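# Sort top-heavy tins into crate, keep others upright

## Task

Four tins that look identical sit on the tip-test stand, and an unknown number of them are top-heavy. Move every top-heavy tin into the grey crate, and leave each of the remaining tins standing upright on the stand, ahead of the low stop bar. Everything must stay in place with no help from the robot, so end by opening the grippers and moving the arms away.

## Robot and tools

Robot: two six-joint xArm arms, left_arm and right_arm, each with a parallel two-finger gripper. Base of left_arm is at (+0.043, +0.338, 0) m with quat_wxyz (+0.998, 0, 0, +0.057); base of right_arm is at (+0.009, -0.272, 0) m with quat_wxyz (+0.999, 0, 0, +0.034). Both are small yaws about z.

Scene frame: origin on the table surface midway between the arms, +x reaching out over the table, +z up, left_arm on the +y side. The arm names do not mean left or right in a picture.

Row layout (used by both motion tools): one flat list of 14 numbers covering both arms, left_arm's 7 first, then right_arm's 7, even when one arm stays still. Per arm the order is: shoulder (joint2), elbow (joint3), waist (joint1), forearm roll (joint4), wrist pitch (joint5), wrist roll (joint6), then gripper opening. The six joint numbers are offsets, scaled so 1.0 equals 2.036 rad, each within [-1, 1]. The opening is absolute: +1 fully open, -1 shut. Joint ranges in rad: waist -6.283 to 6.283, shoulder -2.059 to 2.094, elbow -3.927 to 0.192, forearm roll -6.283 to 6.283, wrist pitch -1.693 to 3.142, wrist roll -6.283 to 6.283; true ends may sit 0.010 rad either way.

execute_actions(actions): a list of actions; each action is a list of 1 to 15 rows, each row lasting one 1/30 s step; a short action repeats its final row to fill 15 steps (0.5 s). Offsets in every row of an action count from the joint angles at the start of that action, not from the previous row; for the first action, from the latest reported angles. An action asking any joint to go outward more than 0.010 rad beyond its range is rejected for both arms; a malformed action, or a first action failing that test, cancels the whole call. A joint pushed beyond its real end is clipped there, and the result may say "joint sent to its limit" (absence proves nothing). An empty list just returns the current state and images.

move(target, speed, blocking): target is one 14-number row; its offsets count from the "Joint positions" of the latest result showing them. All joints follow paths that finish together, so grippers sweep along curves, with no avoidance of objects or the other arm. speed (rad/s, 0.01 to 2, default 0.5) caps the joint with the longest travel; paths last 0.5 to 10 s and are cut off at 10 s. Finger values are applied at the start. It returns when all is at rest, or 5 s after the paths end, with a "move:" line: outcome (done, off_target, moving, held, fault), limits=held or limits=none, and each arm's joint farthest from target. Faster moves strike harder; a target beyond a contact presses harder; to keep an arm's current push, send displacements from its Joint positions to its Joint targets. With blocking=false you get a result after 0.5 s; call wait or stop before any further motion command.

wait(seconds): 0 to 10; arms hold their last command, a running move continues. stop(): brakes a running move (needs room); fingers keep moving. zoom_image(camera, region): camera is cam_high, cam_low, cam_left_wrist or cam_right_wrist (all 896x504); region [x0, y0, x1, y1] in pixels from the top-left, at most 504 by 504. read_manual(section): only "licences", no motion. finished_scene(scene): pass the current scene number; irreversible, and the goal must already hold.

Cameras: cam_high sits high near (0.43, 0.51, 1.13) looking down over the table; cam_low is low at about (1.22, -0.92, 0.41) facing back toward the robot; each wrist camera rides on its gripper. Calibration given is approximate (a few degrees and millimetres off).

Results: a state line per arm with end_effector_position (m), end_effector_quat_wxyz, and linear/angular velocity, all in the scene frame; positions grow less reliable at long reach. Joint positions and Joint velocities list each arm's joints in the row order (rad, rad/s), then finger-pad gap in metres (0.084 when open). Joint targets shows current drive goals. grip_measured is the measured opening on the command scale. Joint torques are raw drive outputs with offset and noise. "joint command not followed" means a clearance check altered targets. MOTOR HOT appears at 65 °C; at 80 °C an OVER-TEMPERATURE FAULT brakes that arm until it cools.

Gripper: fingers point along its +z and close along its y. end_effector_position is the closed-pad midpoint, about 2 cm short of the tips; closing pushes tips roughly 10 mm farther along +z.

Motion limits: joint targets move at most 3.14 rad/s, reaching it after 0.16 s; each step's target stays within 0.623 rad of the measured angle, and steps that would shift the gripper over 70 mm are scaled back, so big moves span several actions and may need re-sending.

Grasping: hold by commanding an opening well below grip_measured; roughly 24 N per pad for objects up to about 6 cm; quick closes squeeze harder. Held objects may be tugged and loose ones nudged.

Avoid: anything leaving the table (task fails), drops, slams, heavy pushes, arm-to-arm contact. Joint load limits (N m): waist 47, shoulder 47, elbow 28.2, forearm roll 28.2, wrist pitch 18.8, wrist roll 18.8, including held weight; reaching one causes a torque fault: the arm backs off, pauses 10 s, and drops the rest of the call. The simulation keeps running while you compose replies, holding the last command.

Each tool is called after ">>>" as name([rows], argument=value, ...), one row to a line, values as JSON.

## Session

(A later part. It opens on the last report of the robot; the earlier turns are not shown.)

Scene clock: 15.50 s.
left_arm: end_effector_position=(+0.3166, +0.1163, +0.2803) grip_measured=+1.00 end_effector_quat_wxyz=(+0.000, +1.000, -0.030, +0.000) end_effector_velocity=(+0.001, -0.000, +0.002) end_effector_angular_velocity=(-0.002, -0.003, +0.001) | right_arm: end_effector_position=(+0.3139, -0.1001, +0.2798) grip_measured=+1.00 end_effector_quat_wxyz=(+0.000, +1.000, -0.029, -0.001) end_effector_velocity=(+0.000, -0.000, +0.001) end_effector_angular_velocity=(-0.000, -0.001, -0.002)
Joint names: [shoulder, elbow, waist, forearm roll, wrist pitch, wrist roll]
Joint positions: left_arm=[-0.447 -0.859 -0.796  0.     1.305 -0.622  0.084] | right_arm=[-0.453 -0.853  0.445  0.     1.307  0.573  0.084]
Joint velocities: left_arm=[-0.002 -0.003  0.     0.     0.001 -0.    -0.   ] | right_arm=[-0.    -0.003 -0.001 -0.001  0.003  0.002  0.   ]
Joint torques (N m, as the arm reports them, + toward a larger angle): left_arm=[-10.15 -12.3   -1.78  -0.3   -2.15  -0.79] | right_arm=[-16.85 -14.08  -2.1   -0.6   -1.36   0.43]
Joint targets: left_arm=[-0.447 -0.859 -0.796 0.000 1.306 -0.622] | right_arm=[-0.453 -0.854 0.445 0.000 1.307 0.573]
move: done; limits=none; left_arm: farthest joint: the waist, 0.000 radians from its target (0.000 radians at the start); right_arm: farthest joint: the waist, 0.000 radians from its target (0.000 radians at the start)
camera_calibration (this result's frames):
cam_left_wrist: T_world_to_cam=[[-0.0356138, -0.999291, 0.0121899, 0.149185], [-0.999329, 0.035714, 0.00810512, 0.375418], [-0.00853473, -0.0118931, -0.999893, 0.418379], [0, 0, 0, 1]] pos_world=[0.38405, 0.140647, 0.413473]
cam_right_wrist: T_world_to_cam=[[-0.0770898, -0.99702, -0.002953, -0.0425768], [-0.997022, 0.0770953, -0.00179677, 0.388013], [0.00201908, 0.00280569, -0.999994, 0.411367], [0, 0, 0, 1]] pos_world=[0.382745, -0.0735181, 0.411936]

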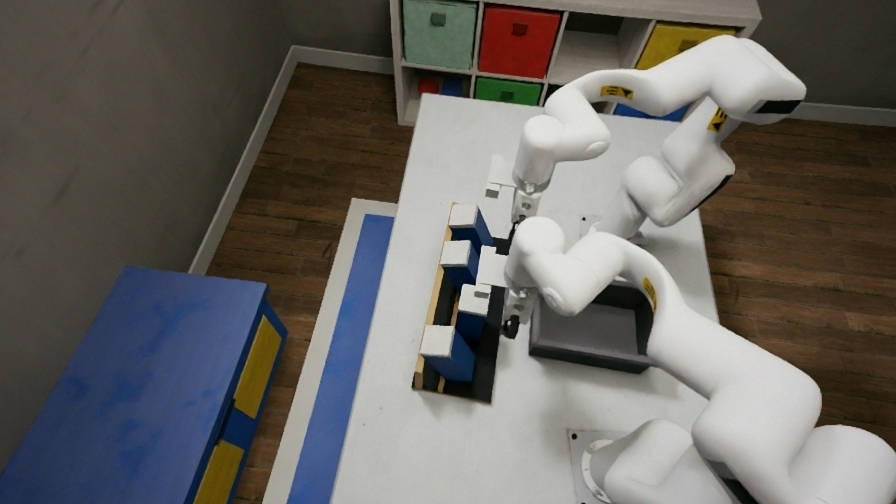

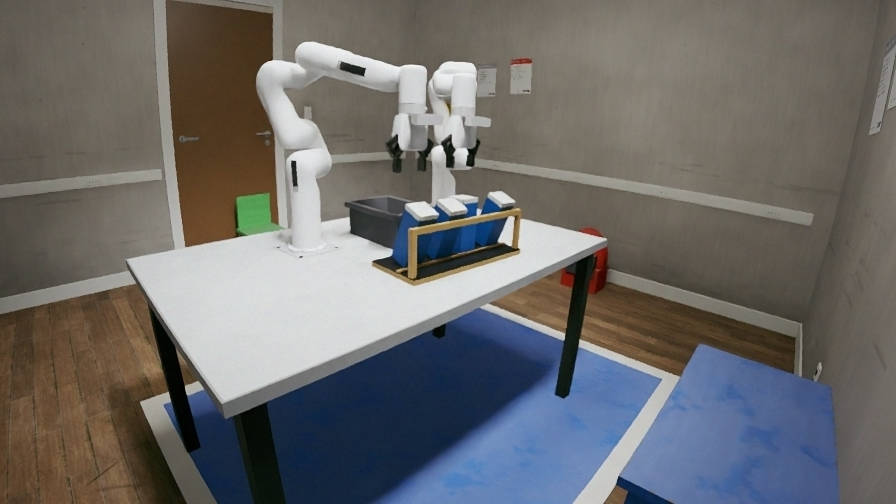

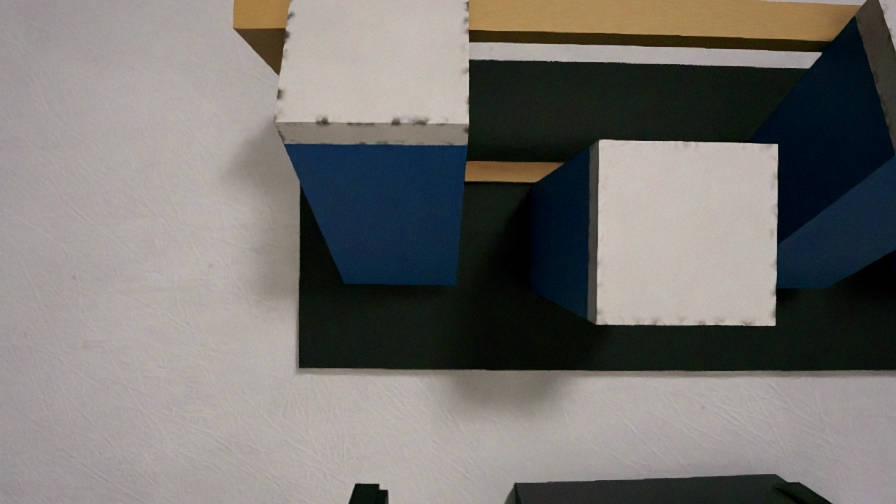

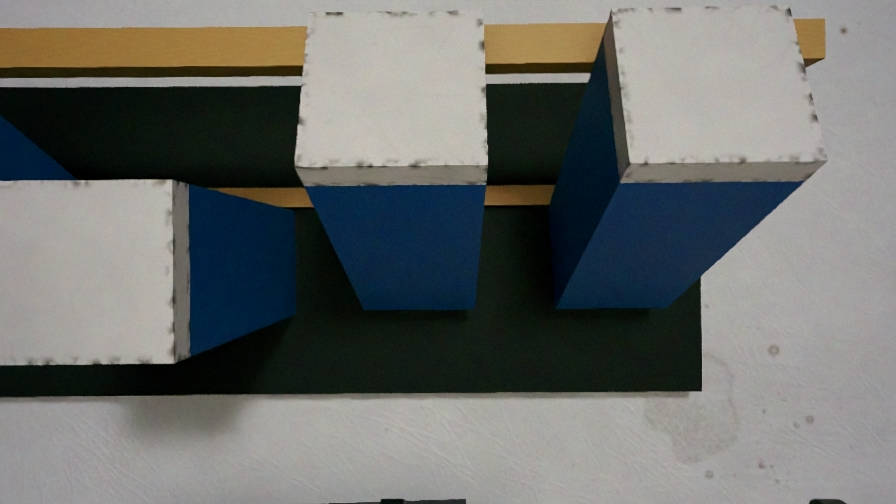

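>>> move(target=[0.1557,-0.1140,0.1364,0,-0.0412,0.1364,1, 0.1384,-0.0961,-0.1378,0,-0.0428,-0.1378,1], speed=0.8)

Scene clock: 19.17 s.
left_arm: end_effector_position=(+0.4479, +0.1650, +0.2601) grip_measured=+1.00 end_effector_quat_wxyz=(-0.000, +1.000, -0.030, -0.000) end_effector_velocity=(+0.001, +0.001, -0.001) end_effector_angular_velocity=(+0.001, +0.001, +0.001) | right_arm: end_effector_position=(+0.4257, -0.1730, +0.2601) grip_measured=+1.00 end_effector_quat_wxyz=(-0.000, +1.000, -0.029, +0.000) end_effector_velocity=(+0.001, -0.000, -0.001) end_effector_angular_velocity=(-0.001, +0.002, +0.001)
Joint names: [shoulder, elbow, waist, forearm roll, wrist pitch, wrist roll]
Joint positions: left_arm=[-0.131 -1.091 -0.519  0.     1.222 -0.344  0.084] | right_arm=[-0.172 -1.049  0.165  0.     1.22   0.292  0.084]
Joint velocities: left_arm=[ 0.004 -0.002  0.002  0.    -0.     0.001 -0.   ] | right_arm=[ 0.004 -0.001 -0.001 -0.001 -0.    -0.001 -0.   ]
Joint torques (N m, as the arm reports them, + toward a larger angle): left_arm=[-16.36 -12.17  -1.79  -0.56  -2.15  -0.8 ] | right_arm=[-24.44 -14.08  -2.09  -0.62  -1.43   0.43]
Joint targets: left_arm=[-0.130 -1.091 -0.519 0.000 1.222 -0.344] | right_arm=[-0.171 -1.049 0.165 0.000 1.220 0.292]
move: done; limits=none; left_arm: farthest joint: the waist, 0.001 radians from its target (0.278 radians at the start); right_arm: farthest joint: the waist, 0.001 radians from its target (0.281 radians at the start)
camera_calibration (this result's frames):
cam_left_wrist: T_world_to_cam=[[-0.0358975, -0.999286, 0.0118027, 0.202938], [-0.999313, 0.0360026, 0.00881088, 0.504755], [-0.00922952, -0.0114783, -0.999892, 0.400066], [0, 0, 0, 1]] pos_world=[0.515386, 0.189212, 0.39318]
cam_right_wrist: T_world_to_cam=[[-0.0768353, -0.997037, -0.00364419, -0.106602], [-0.997039, 0.0768462, -0.00296579, 0.505402], [0.00323704, 0.00340552, -0.999989, 0.391238], [0, 0, 0, 1]] pos_world=[0.494448, -0.146457, 0.392344]

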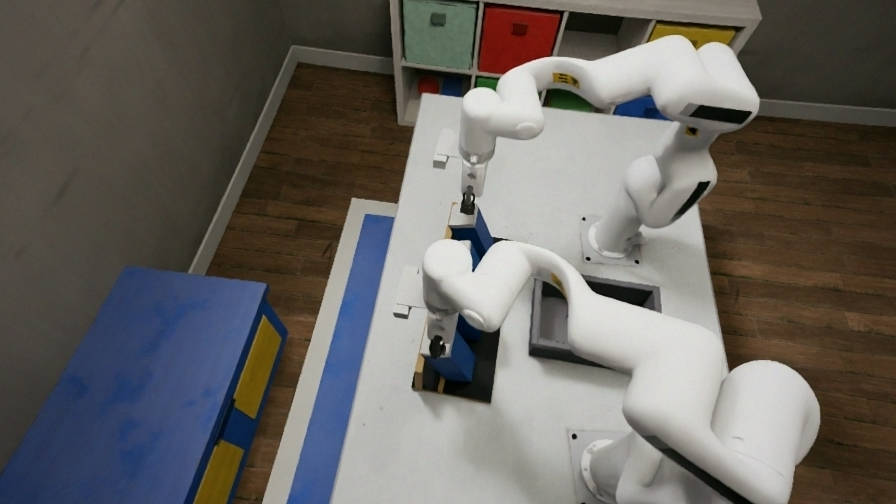

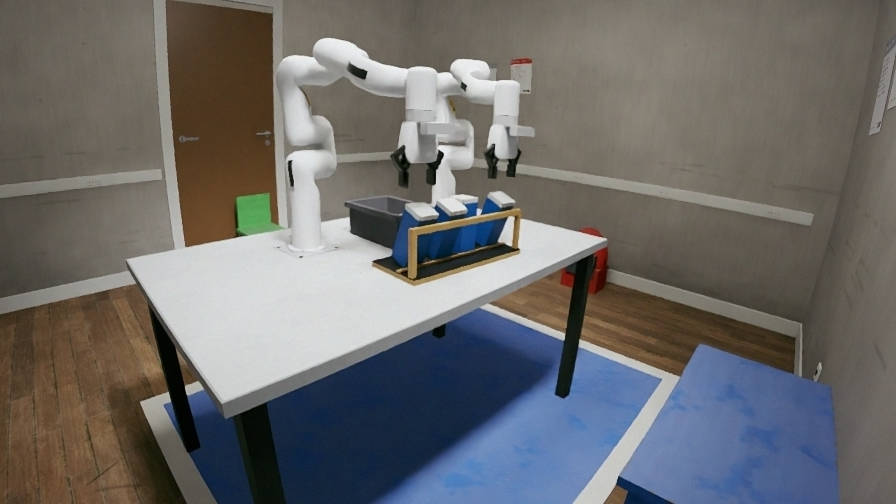

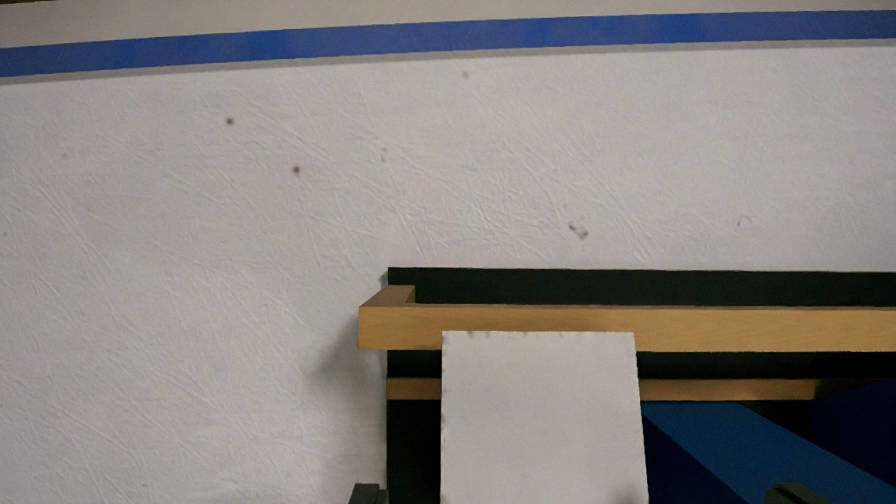

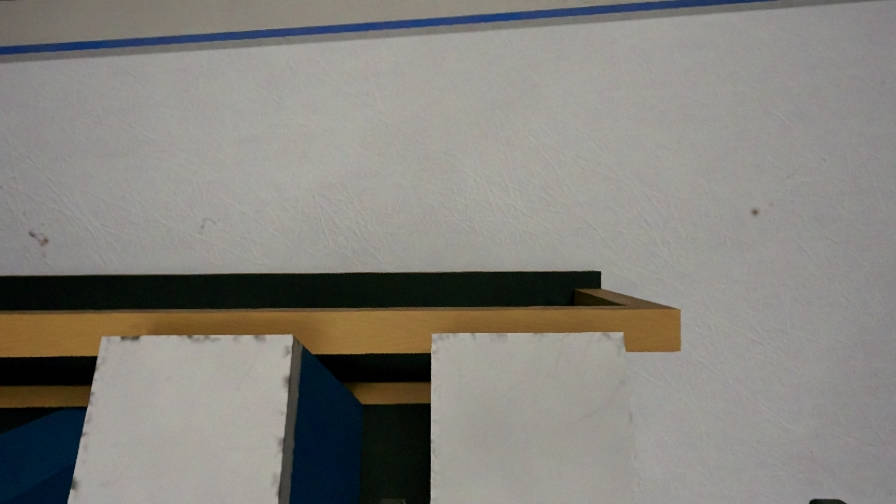

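>>> move(target=[0.0497,0.0991,0,0,-0.1488,0,1, 0.0507,0.0999,0.0059,0,-0.1506,0.0059,1], speed=0.3)

>>> move(target=[0,0,0,0,0,0,-0.2, 0,0,0,0,0,0,-0.2])

>>> move(target=[-0.0441,-0.2596,0,0,0.3037,0,-1, -0.0452,-0.2600,0,0,0.3052,0,-1], speed=0.5)

Scene clock: 21.40 s.
left_arm: end_effector_position=(+0.4480, +0.1649, +0.1553) grip_measured=+1.00 end_effector_quat_wxyz=(-0.000, +1.000, -0.030, +0.000) end_effector_velocity=(-0.001, +0.000, -0.002) end_effector_angular_velocity=(+0.001, +0.004, -0.000) | right_arm: end_effector_position=(+0.4247, -0.1680, +0.1554) grip_measured=+1.00 end_effector_quat_wxyz=(-0.000, +1.000, -0.029, +0.000) end_effector_velocity=(-0.001, -0.000, -0.002) end_effector_angular_velocity=(-0.001, +0.002, -0.002)
Joint names: [shoulder, elbow, waist, forearm roll, wrist pitch, wrist roll]
Joint positions: left_arm=[-0.03  -0.889 -0.519  0.     0.919 -0.344  0.084] | right_arm=[-0.069 -0.846  0.177  0.     0.914  0.304  0.084]
Joint velocities: left_arm=[ 0.002  0.004 -0.    -0.    -0.002  0.     0.   ] | right_arm=[ 0.003  0.002 -0.    -0.    -0.003  0.002  0.   ]
Joint torques (N m, as the arm reports them, + toward a larger angle): left_arm=[-17.05 -11.52  -1.68  -0.48  -2.12  -0.85] | right_arm=[-25.84 -13.25  -2.22  -0.51  -1.35   0.49]
Joint targets: left_arm=[-0.029 -0.889 -0.519 0.000 0.919 -0.344] | right_arm=[-0.068 -0.845 0.177 0.000 0.913 0.304]
move: done; limits=none; left_arm: farthest joint: the waist, 0.000 radians from its target (0.000 radians at the start); right_arm: farthest joint: the waist, 0.000 radians from its target (0.012 radians at the start)
camera_calibration (this result's frames):
cam_left_wrist: T_world_to_cam=[[-0.0359579, -0.999281, 0.0119937, 0.204116], [-0.999314, 0.03606, 0.00840991, 0.505838], [-0.00883636, -0.0116831, -0.999893, 0.29521], [0, 0, 0, 1]] pos_world=[0.515439, 0.189178, 0.288476]
cam_right_wrist: T_world_to_cam=[[-0.0769541, -0.997028, -0.00371777, -0.102015], [-0.997028, 0.0769667, -0.00337715, 0.503718], [0.00365326, 0.00344684, -0.999987, 0.286307], [0, 0, 0, 1]] pos_world=[0.493324, -0.141468, 0.287625]

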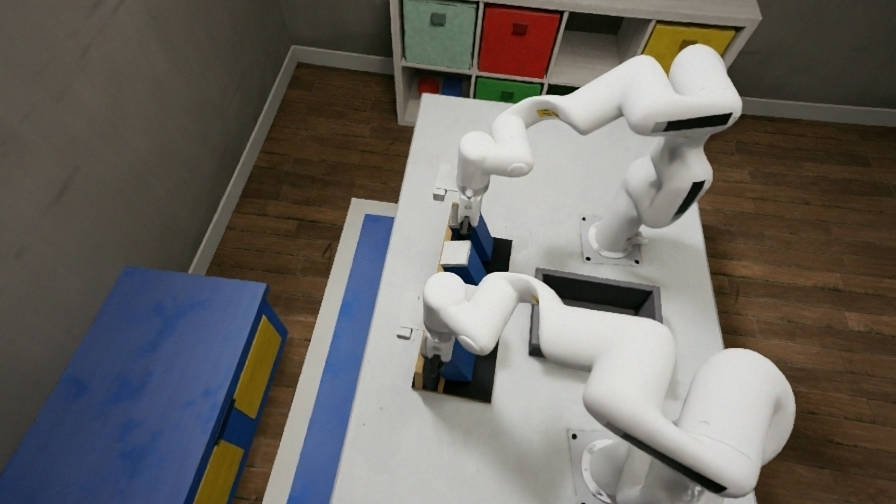

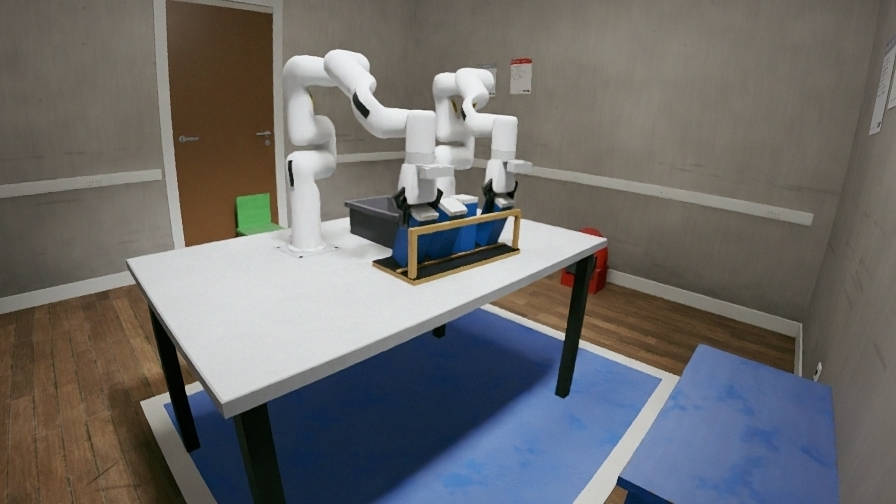

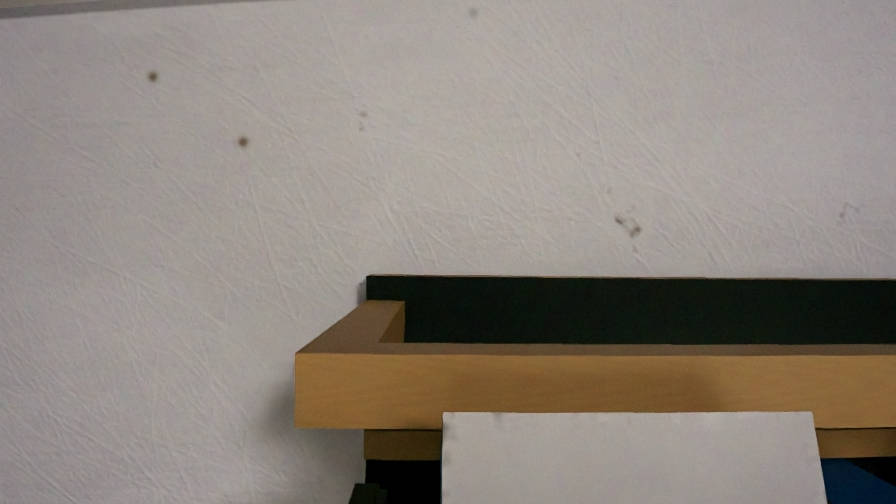

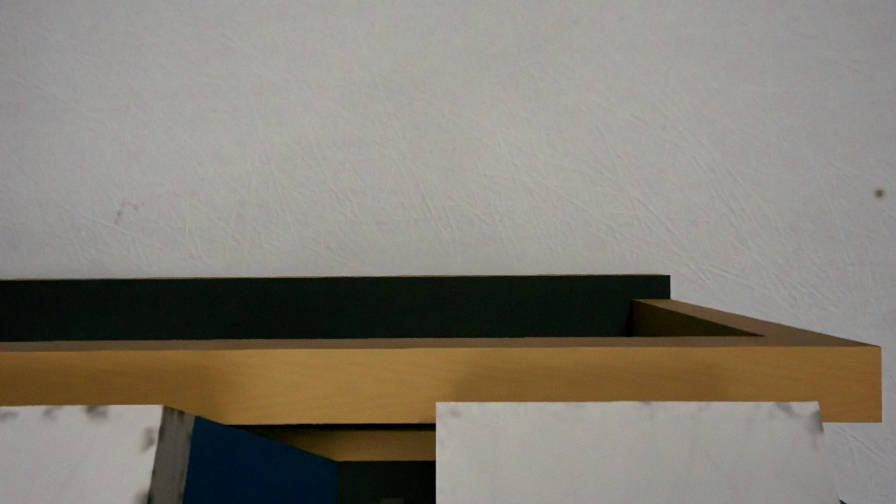

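Scene clock: 21.90 s.
left_arm: end_effector_position=(+0.4488, +0.1644, +0.1566) grip_measured=+0.48 end_effector_quat_wxyz=(+0.001, +1.000, -0.030, +0.002) end_effector_velocity=(-0.001, +0.000, -0.001) end_effector_angular_velocity=(+0.001, +0.003, +0.001) | right_arm: end_effector_position=(+0.4258, -0.1676, +0.1569) grip_measured=+0.53 end_effector_quat_wxyz=(-0.001, +1.000, -0.029, +0.002) end_effector_velocity=(-0.001, -0.000, -0.001) end_effector_angular_velocity=(+0.000, +0.003, -0.000)
Joint names: [shoulder, elbow, waist, forearm roll, wrist pitch, wrist roll]
Joint positions: left_arm=[-0.031 -0.891 -0.519  0.     0.918 -0.344  0.064] | right_arm=[-0.07  -0.848  0.177  0.001  0.913  0.304  0.066]
Joint velocities: left_arm=[ 0.001  0.003  0.    -0.     0.    -0.     0.   ] | right_arm=[-0.     0.003  0.     0.001 -0.001 -0.     0.   ]
Joint torques (N m, as the arm reports them, + toward a larger angle): left_arm=[-12.35  -8.21  -1.37  -0.32  -1.03  -0.8 ] | right_arm=[-17.75  -8.12  -2.86  -1.01  -0.48   0.32]
Joint targets: left_arm=[-0.030 -0.889 -0.519 0.000 0.919 -0.344] | right_arm=[-0.069 -0.846 0.177 0.000 0.914 0.304]
move: done; limits=none; left_arm: farthest joint: the elbow, 0.002 radians from its target (0.000 radians at the start); right_arm: farthest joint: the elbow, 0.002 radians from its target (0.000 radians at the start)
camera_calibration (this result's frames):
cam_left_wrist: T_world_to_cam=[[-0.0360637, -0.999261, 0.0133183, 0.203517], [-0.999333, 0.0361354, 0.00518326, 0.507206], [-0.00566069, -0.0131225, -0.999898, 0.295316], [0, 0, 0, 1]] pos_world=[0.515879, 0.188914, 0.289947]
cam_right_wrist: T_world_to_cam=[[-0.0768637, -0.997028, -0.00515585, -0.101362], [-0.997011, 0.0769007, -0.0074054, 0.505451], [0.00777988, 0.00457124, -0.999959, 0.286259], [0, 0, 0, 1]] pos_world=[0.493923, -0.141238, 0.289468]

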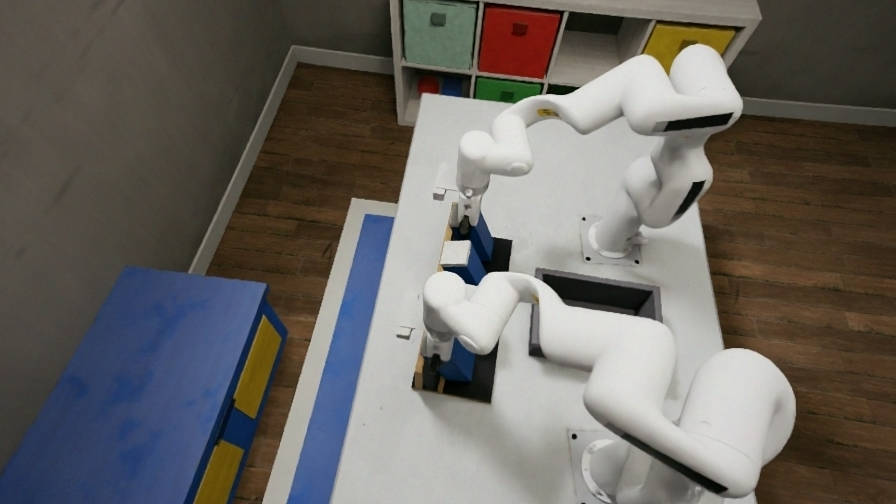

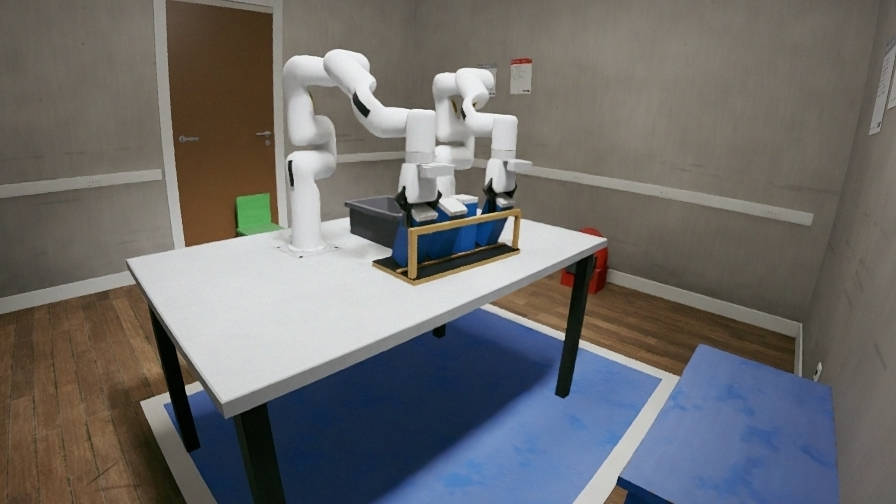

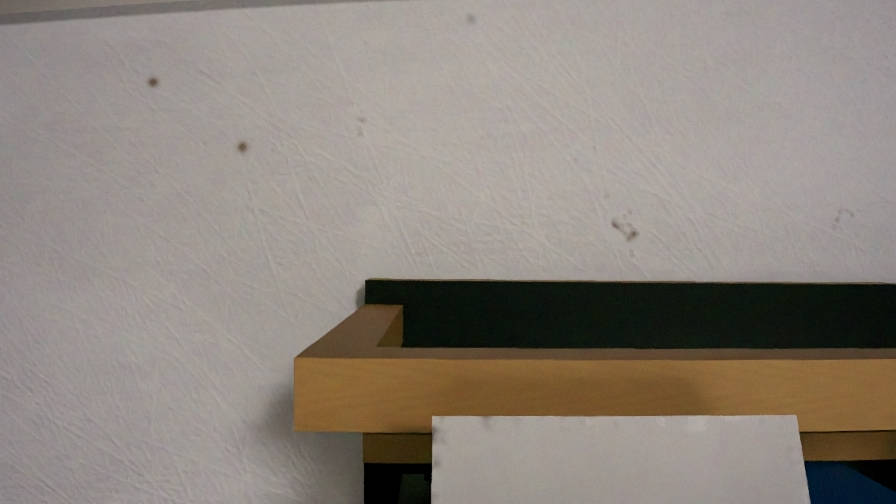

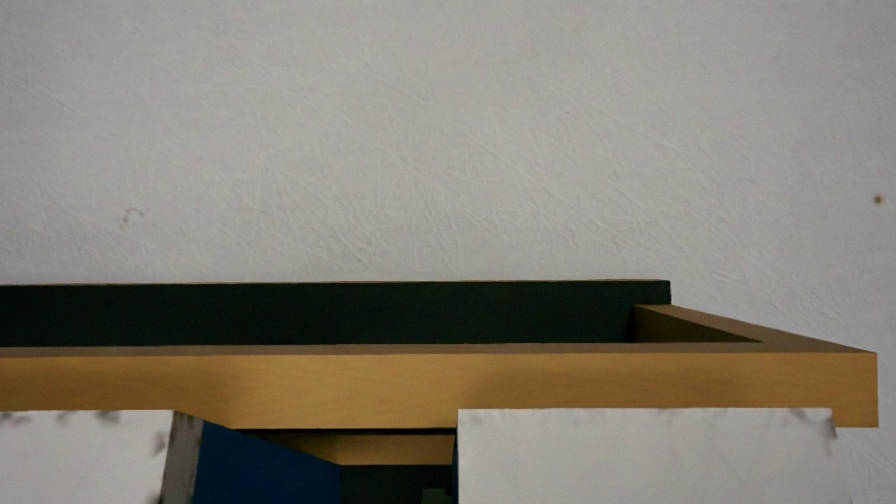

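Scene clock: 23.83 s.
left_arm: end_effector_position=(+0.4480, +0.1648, +0.3715) grip_measured=+0.47 end_effector_quat_wxyz=(+0.001, +1.000, -0.030, +0.002) end_effector_velocity=(-0.000, -0.000, +0.001) end_effector_angular_velocity=(-0.001, -0.002, -0.000) | right_arm: end_effector_position=(+0.4249, -0.1678, +0.3717) grip_measured=+0.47 end_effector_quat_wxyz=(-0.001, +1.000, -0.029, +0.002) end_effector_velocity=(-0.000, +0.000, +0.002) end_effector_angular_velocity=(+0.001, -0.003, -0.000)
Joint names: [shoulder, elbow, waist, forearm roll, wrist pitch, wrist roll]
Joint positions: left_arm=[-0.121 -1.419 -0.519  0.     1.537 -0.344  0.064] | right_arm=[-0.162 -1.377  0.177  0.001  1.534  0.304  0.064]
Joint velocities: left_arm=[-0.001 -0.002 -0.     0.     0.001  0.     0.   ] | right_arm=[-0.002 -0.002  0.001  0.     0.001  0.001 -0.   ]
Joint torques (N m, as the arm reports them, + toward a larger angle): left_arm=[-17.09 -12.91  -1.6   -0.55  -2.43  -0.79] | right_arm=[-25.75 -14.81  -2.1   -0.64  -1.48   0.39]
Joint targets: left_arm=[-0.121 -1.420 -0.519 0.000 1.537 -0.344] | right_arm=[-0.162 -1.377 0.177 0.001 1.534 0.304]
move: done; limits=none; left_arm: farthest joint: the waist, 0.000 radians from its target (0.000 radians at the start); right_arm: farthest joint: the waist, 0.000 radians from its target (0.000 radians at the start)
camera_calibration (this result's frames):
cam_left_wrist: T_world_to_cam=[[-0.0359851, -0.999266, 0.0131541, 0.20101], [-0.999334, 0.0360604, 0.00553089, 0.505166], [-0.00600117, -0.0129463, -0.999898, 0.510262], [0, 0, 0, 1]] pos_world=[0.515126, 0.189252, 0.504772]
cam_right_wrist: T_world_to_cam=[[-0.0765643, -0.997051, -0.00514182, -0.100634], [-0.997037, 0.0765994, -0.00701735, 0.505968], [0.00739051, 0.0045893, -0.999962, 0.50123], [0, 0, 0, 1]] pos_world=[0.49306, -0.141394, 0.504244]

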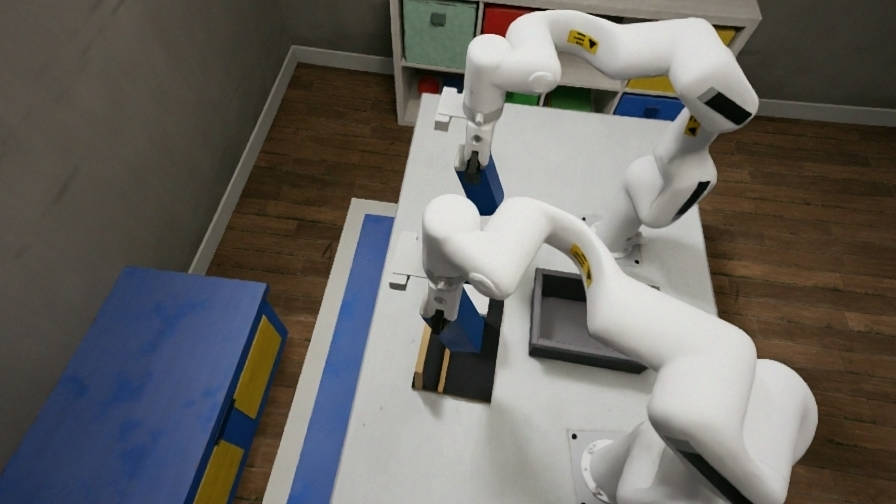

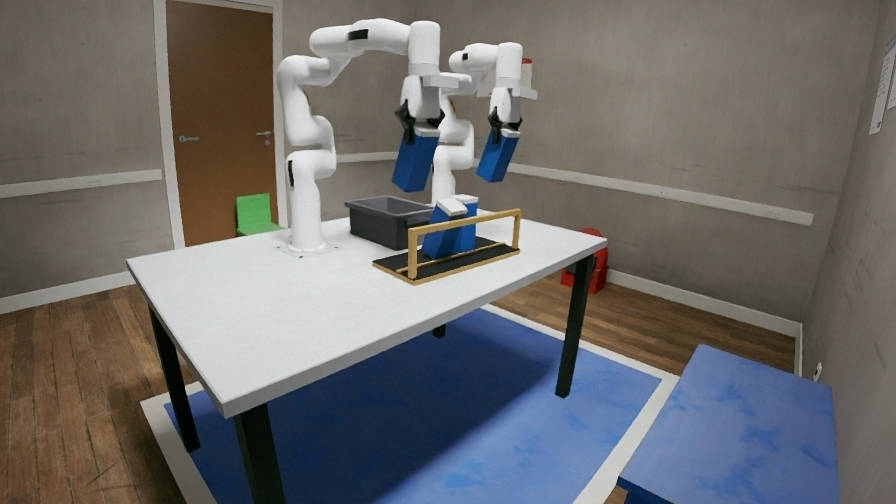

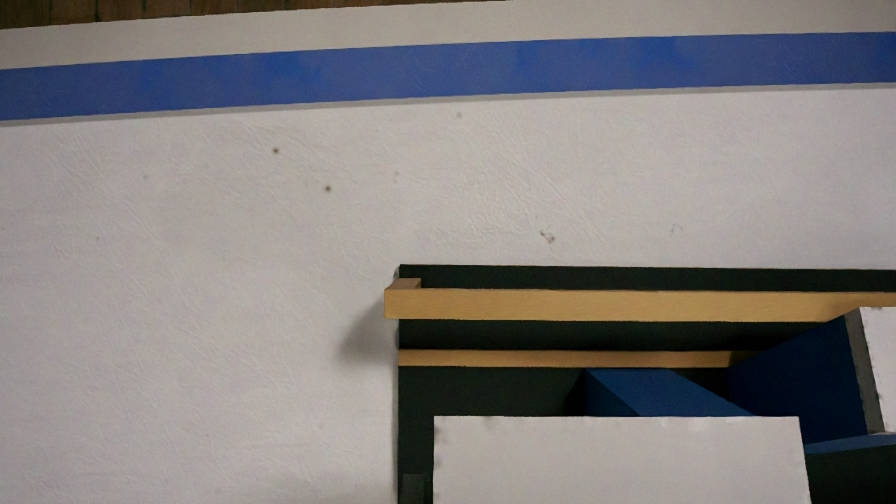

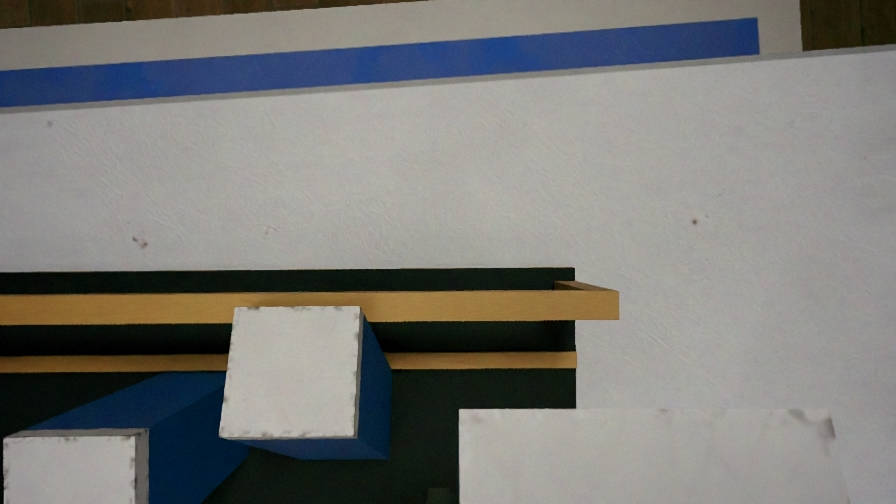

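>>> move(target=[-0.3473,0.3629,-0.4966,0,-0.2028,0.169,-1, 0,0,0,0,0,0,-1], speed=0.7)

>>> move(target=[-0.0040,0.1424,0,0,-0.1384,0,-1, 0,0,0,0,0,0,-1], speed=0.4)

Scene clock: 28.30 s.
left_arm: end_effector_position=(+0.0956, +0.0041, +0.3502) grip_measured=+0.47 end_effector_quat_wxyz=(+0.124, +0.746, -0.638, +0.145) end_effector_velocity=(-0.001, +0.000, -0.000) end_effector_angular_velocity=(-0.001, -0.001, -0.004) | right_arm: end_effector_position=(+0.4249, -0.1678, +0.3717) grip_measured=+0.47 end_effector_quat_wxyz=(-0.001, +1.000, -0.029, +0.002) end_effector_velocity=(+0.000, -0.001, +0.000) end_effector_angular_velocity=(+0.000, -0.001, -0.003)
Joint names: [shoulder, elbow, waist, forearm roll, wrist pitch, wrist roll]
Joint positions: left_arm=[-0.827 -0.681 -1.53   0.     1.124 -0.     0.064] | right_arm=[-0.162 -1.377  0.177  0.001  1.534  0.304  0.064]
Joint velocities: left_arm=[-0.002  0.002 -0.003  0.001 -0.001  0.001  0.   ] | right_arm=[-0.    -0.001 -0.002  0.     0.     0.001  0.   ]
Joint torques (N m, as the arm reports them, + toward a larger angle): left_arm=[ -5.08 -13.53  -1.15  -0.45  -3.78  -0.83] | right_arm=[-25.8  -14.86  -2.19  -0.57  -1.56   0.44]
Joint targets: left_arm=[-0.827 -0.681 -1.530 0.000 1.124 -0.000] | right_arm=[-0.162 -1.377 0.177 0.001 1.534 0.304]
move: done; limits=none; left_arm: farthest joint: the shoulder, 0.001 radians from its target (0.707 radians at the start); right_arm: farthest joint: the waist, 0.000 radians from its target (0.000 radians at the start)
camera_calibration (this result's frames):
cam_left_wrist: T_world_to_cam=[[-0.984673, -0.173208, 0.020451, 0.112766], [-0.168558, 0.914944, -0.366695, 0.206142], [0.0448031, -0.364522, -0.930116, 0.456912], [0, 0, 0, 1]] pos_world=[0.125314, -0.00252214, 0.498266]
cam_right_wrist: T_world_to_cam=[[-0.0765644, -0.997051, -0.0051419, -0.100634], [-0.997037, 0.0765995, -0.00701784, 0.505969], [0.00739101, 0.00458935, -0.999962, 0.50123], [0, 0, 0, 1]] pos_world=[0.49306, -0.141394, 0.504244]

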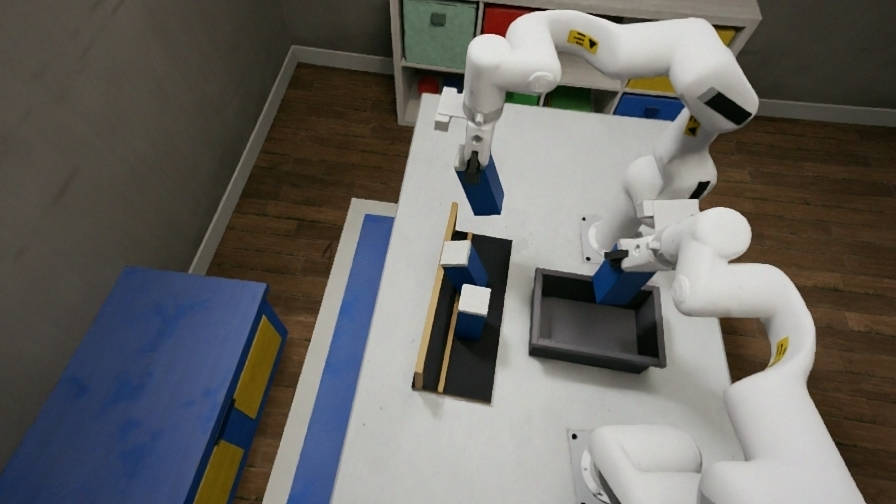

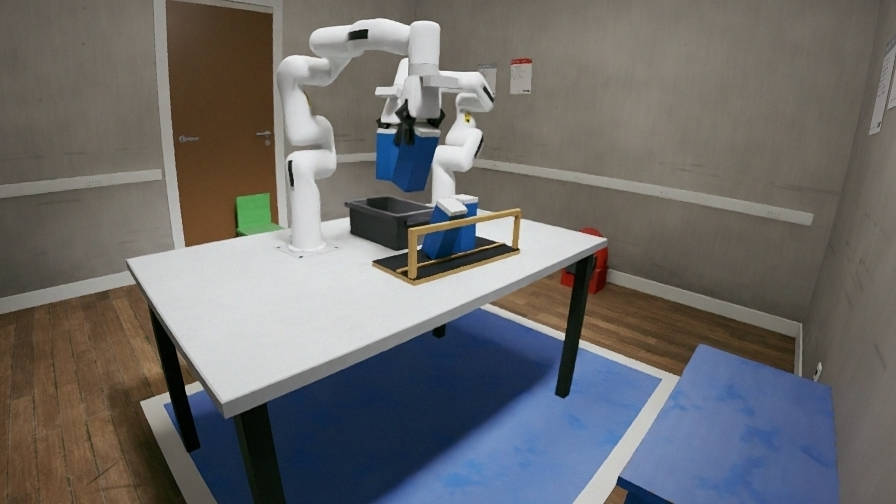

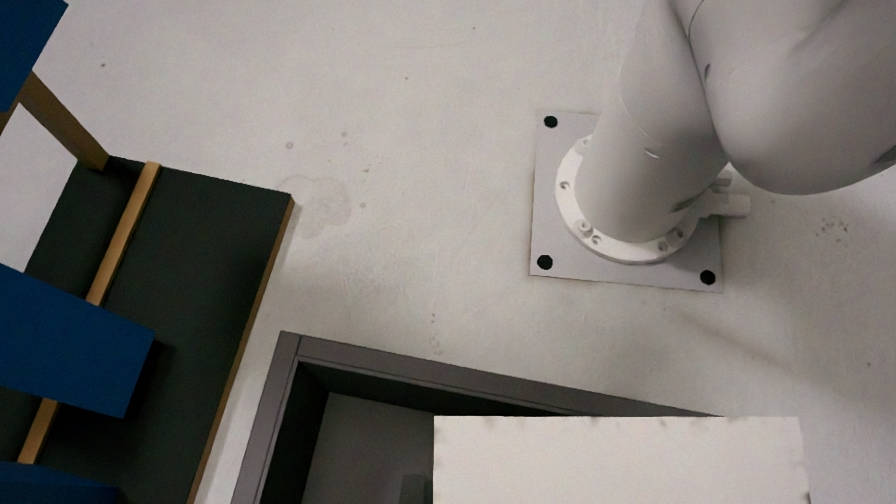

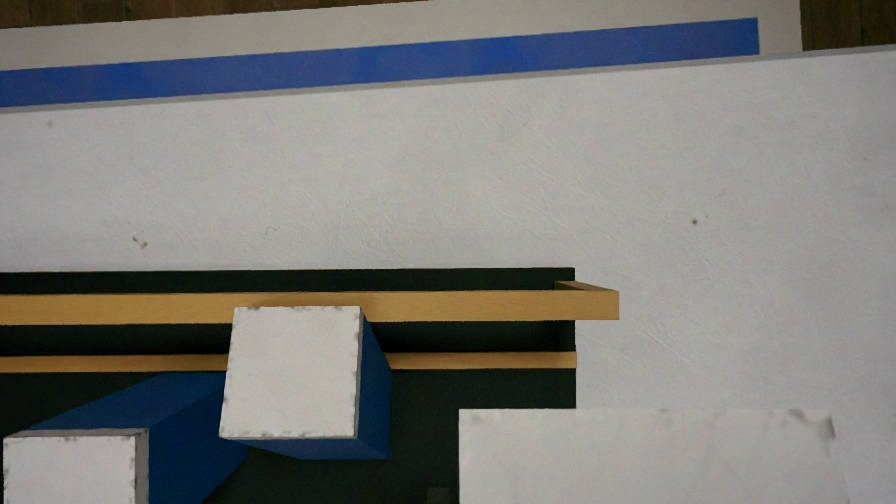

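Scene clock: 29.67 s.
left_arm: end_effector_position=(+0.0956, +0.0041, +0.2503) grip_measured=+0.47 end_effector_quat_wxyz=(+0.124, +0.746, -0.638, +0.145) end_effector_velocity=(-0.000, +0.000, -0.001) end_effector_angular_velocity=(+0.002, +0.000, +0.000) | right_arm: end_effector_position=(+0.4249, -0.1678, +0.3717) grip_measured=+0.47 end_effector_quat_wxyz=(-0.001, +1.000, -0.029, +0.002) end_effector_velocity=(-0.000, -0.000, +0.001) end_effector_angular_velocity=(+0.000, -0.001, +0.000)
Joint names: [shoulder, elbow, waist, forearm roll, wrist pitch, wrist roll]
Joint positions: left_arm=[-0.835 -0.391 -1.53   0.     0.842 -0.     0.064] | right_arm=[-0.162 -1.377  0.177  0.001  1.534  0.304  0.064]
Joint velocities: left_arm=[ 0.     0.003 -0.    -0.    -0.002 -0.     0.   ] | right_arm=[-0.001 -0.001  0.    -0.     0.001  0.    -0.   ]
Joint torques (N m, as the arm reports them, + toward a larger angle): left_arm=[ -5.16 -13.98  -1.94  -0.37  -3.75  -0.78] | right_arm=[-25.92 -14.88  -2.12  -0.61  -1.59   0.41]
Joint targets: left_arm=[-0.835 -0.391 -1.530 0.000 0.842 -0.000] | right_arm=[-0.162 -1.377 0.177 0.001 1.534 0.304]
move: done; limits=none; left_arm: farthest joint: the waist, 0.000 radians from its target (0.000 radians at the start); right_arm: farthest joint: the waist, 0.000 radians from its target (0.000 radians at the start)
camera_calibration (this result's frames):
cam_left_wrist: T_world_to_cam=[[-0.984681, -0.173158, 0.0204679, 0.114793], [-0.168503, 0.914825, -0.367017, 0.169666], [0.0448274, -0.364843, -0.929989, 0.36403], [0, 0, 0, 1]] pos_world=[0.125305, -0.0025237, 0.398464]
cam_right_wrist: T_world_to_cam=[[-0.0765646, -0.997051, -0.00514175, -0.100634], [-0.997037, 0.0765997, -0.00701782, 0.505969], [0.00739098, 0.0045892, -0.999962, 0.50123], [0, 0, 0, 1]] pos_world=[0.49306, -0.141394, 0.504244]

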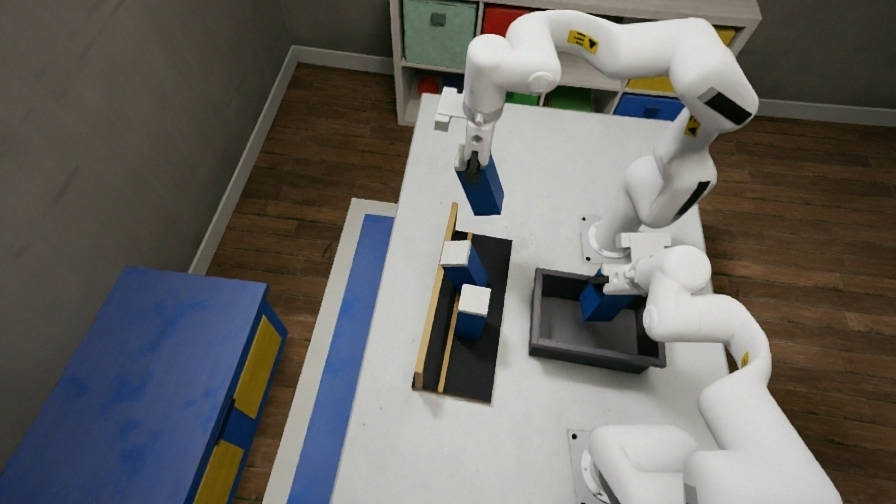

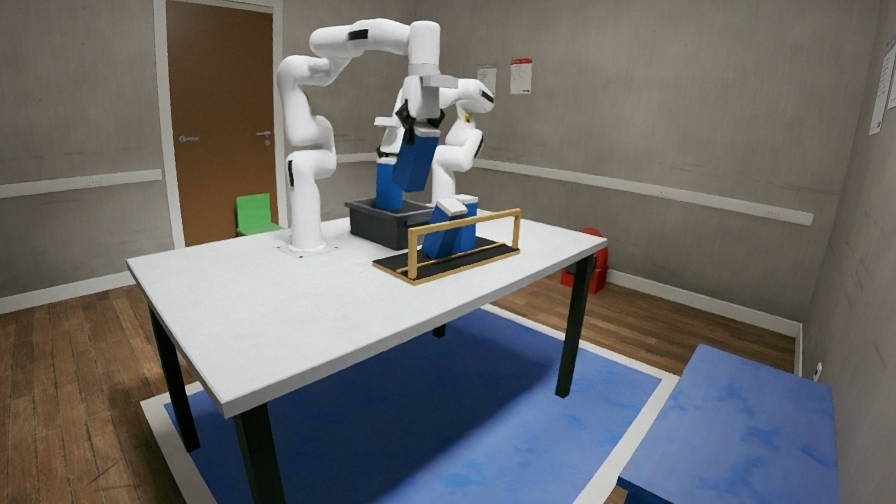

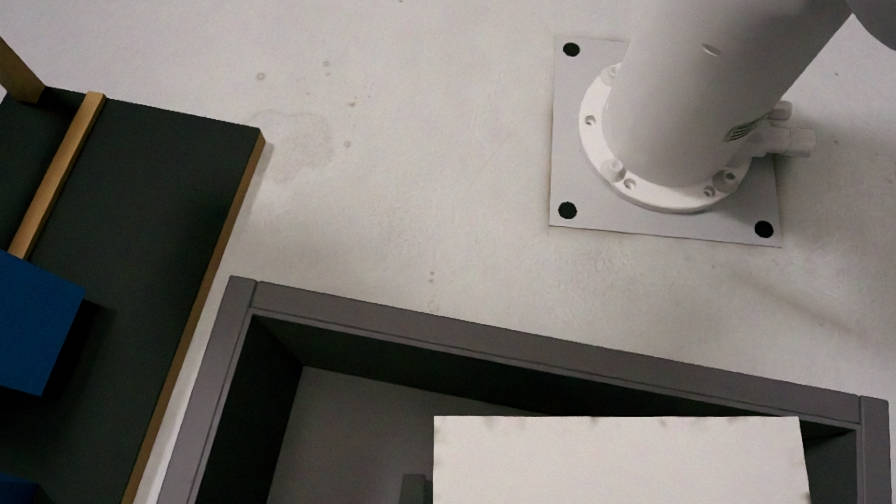

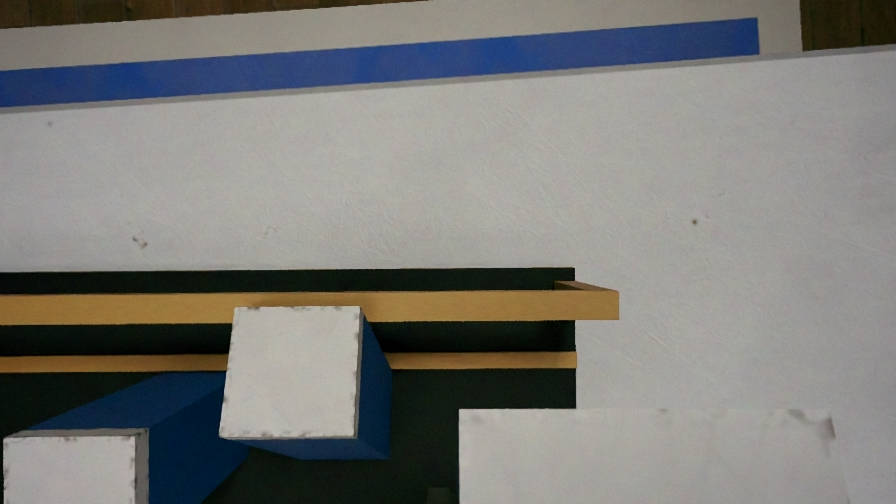

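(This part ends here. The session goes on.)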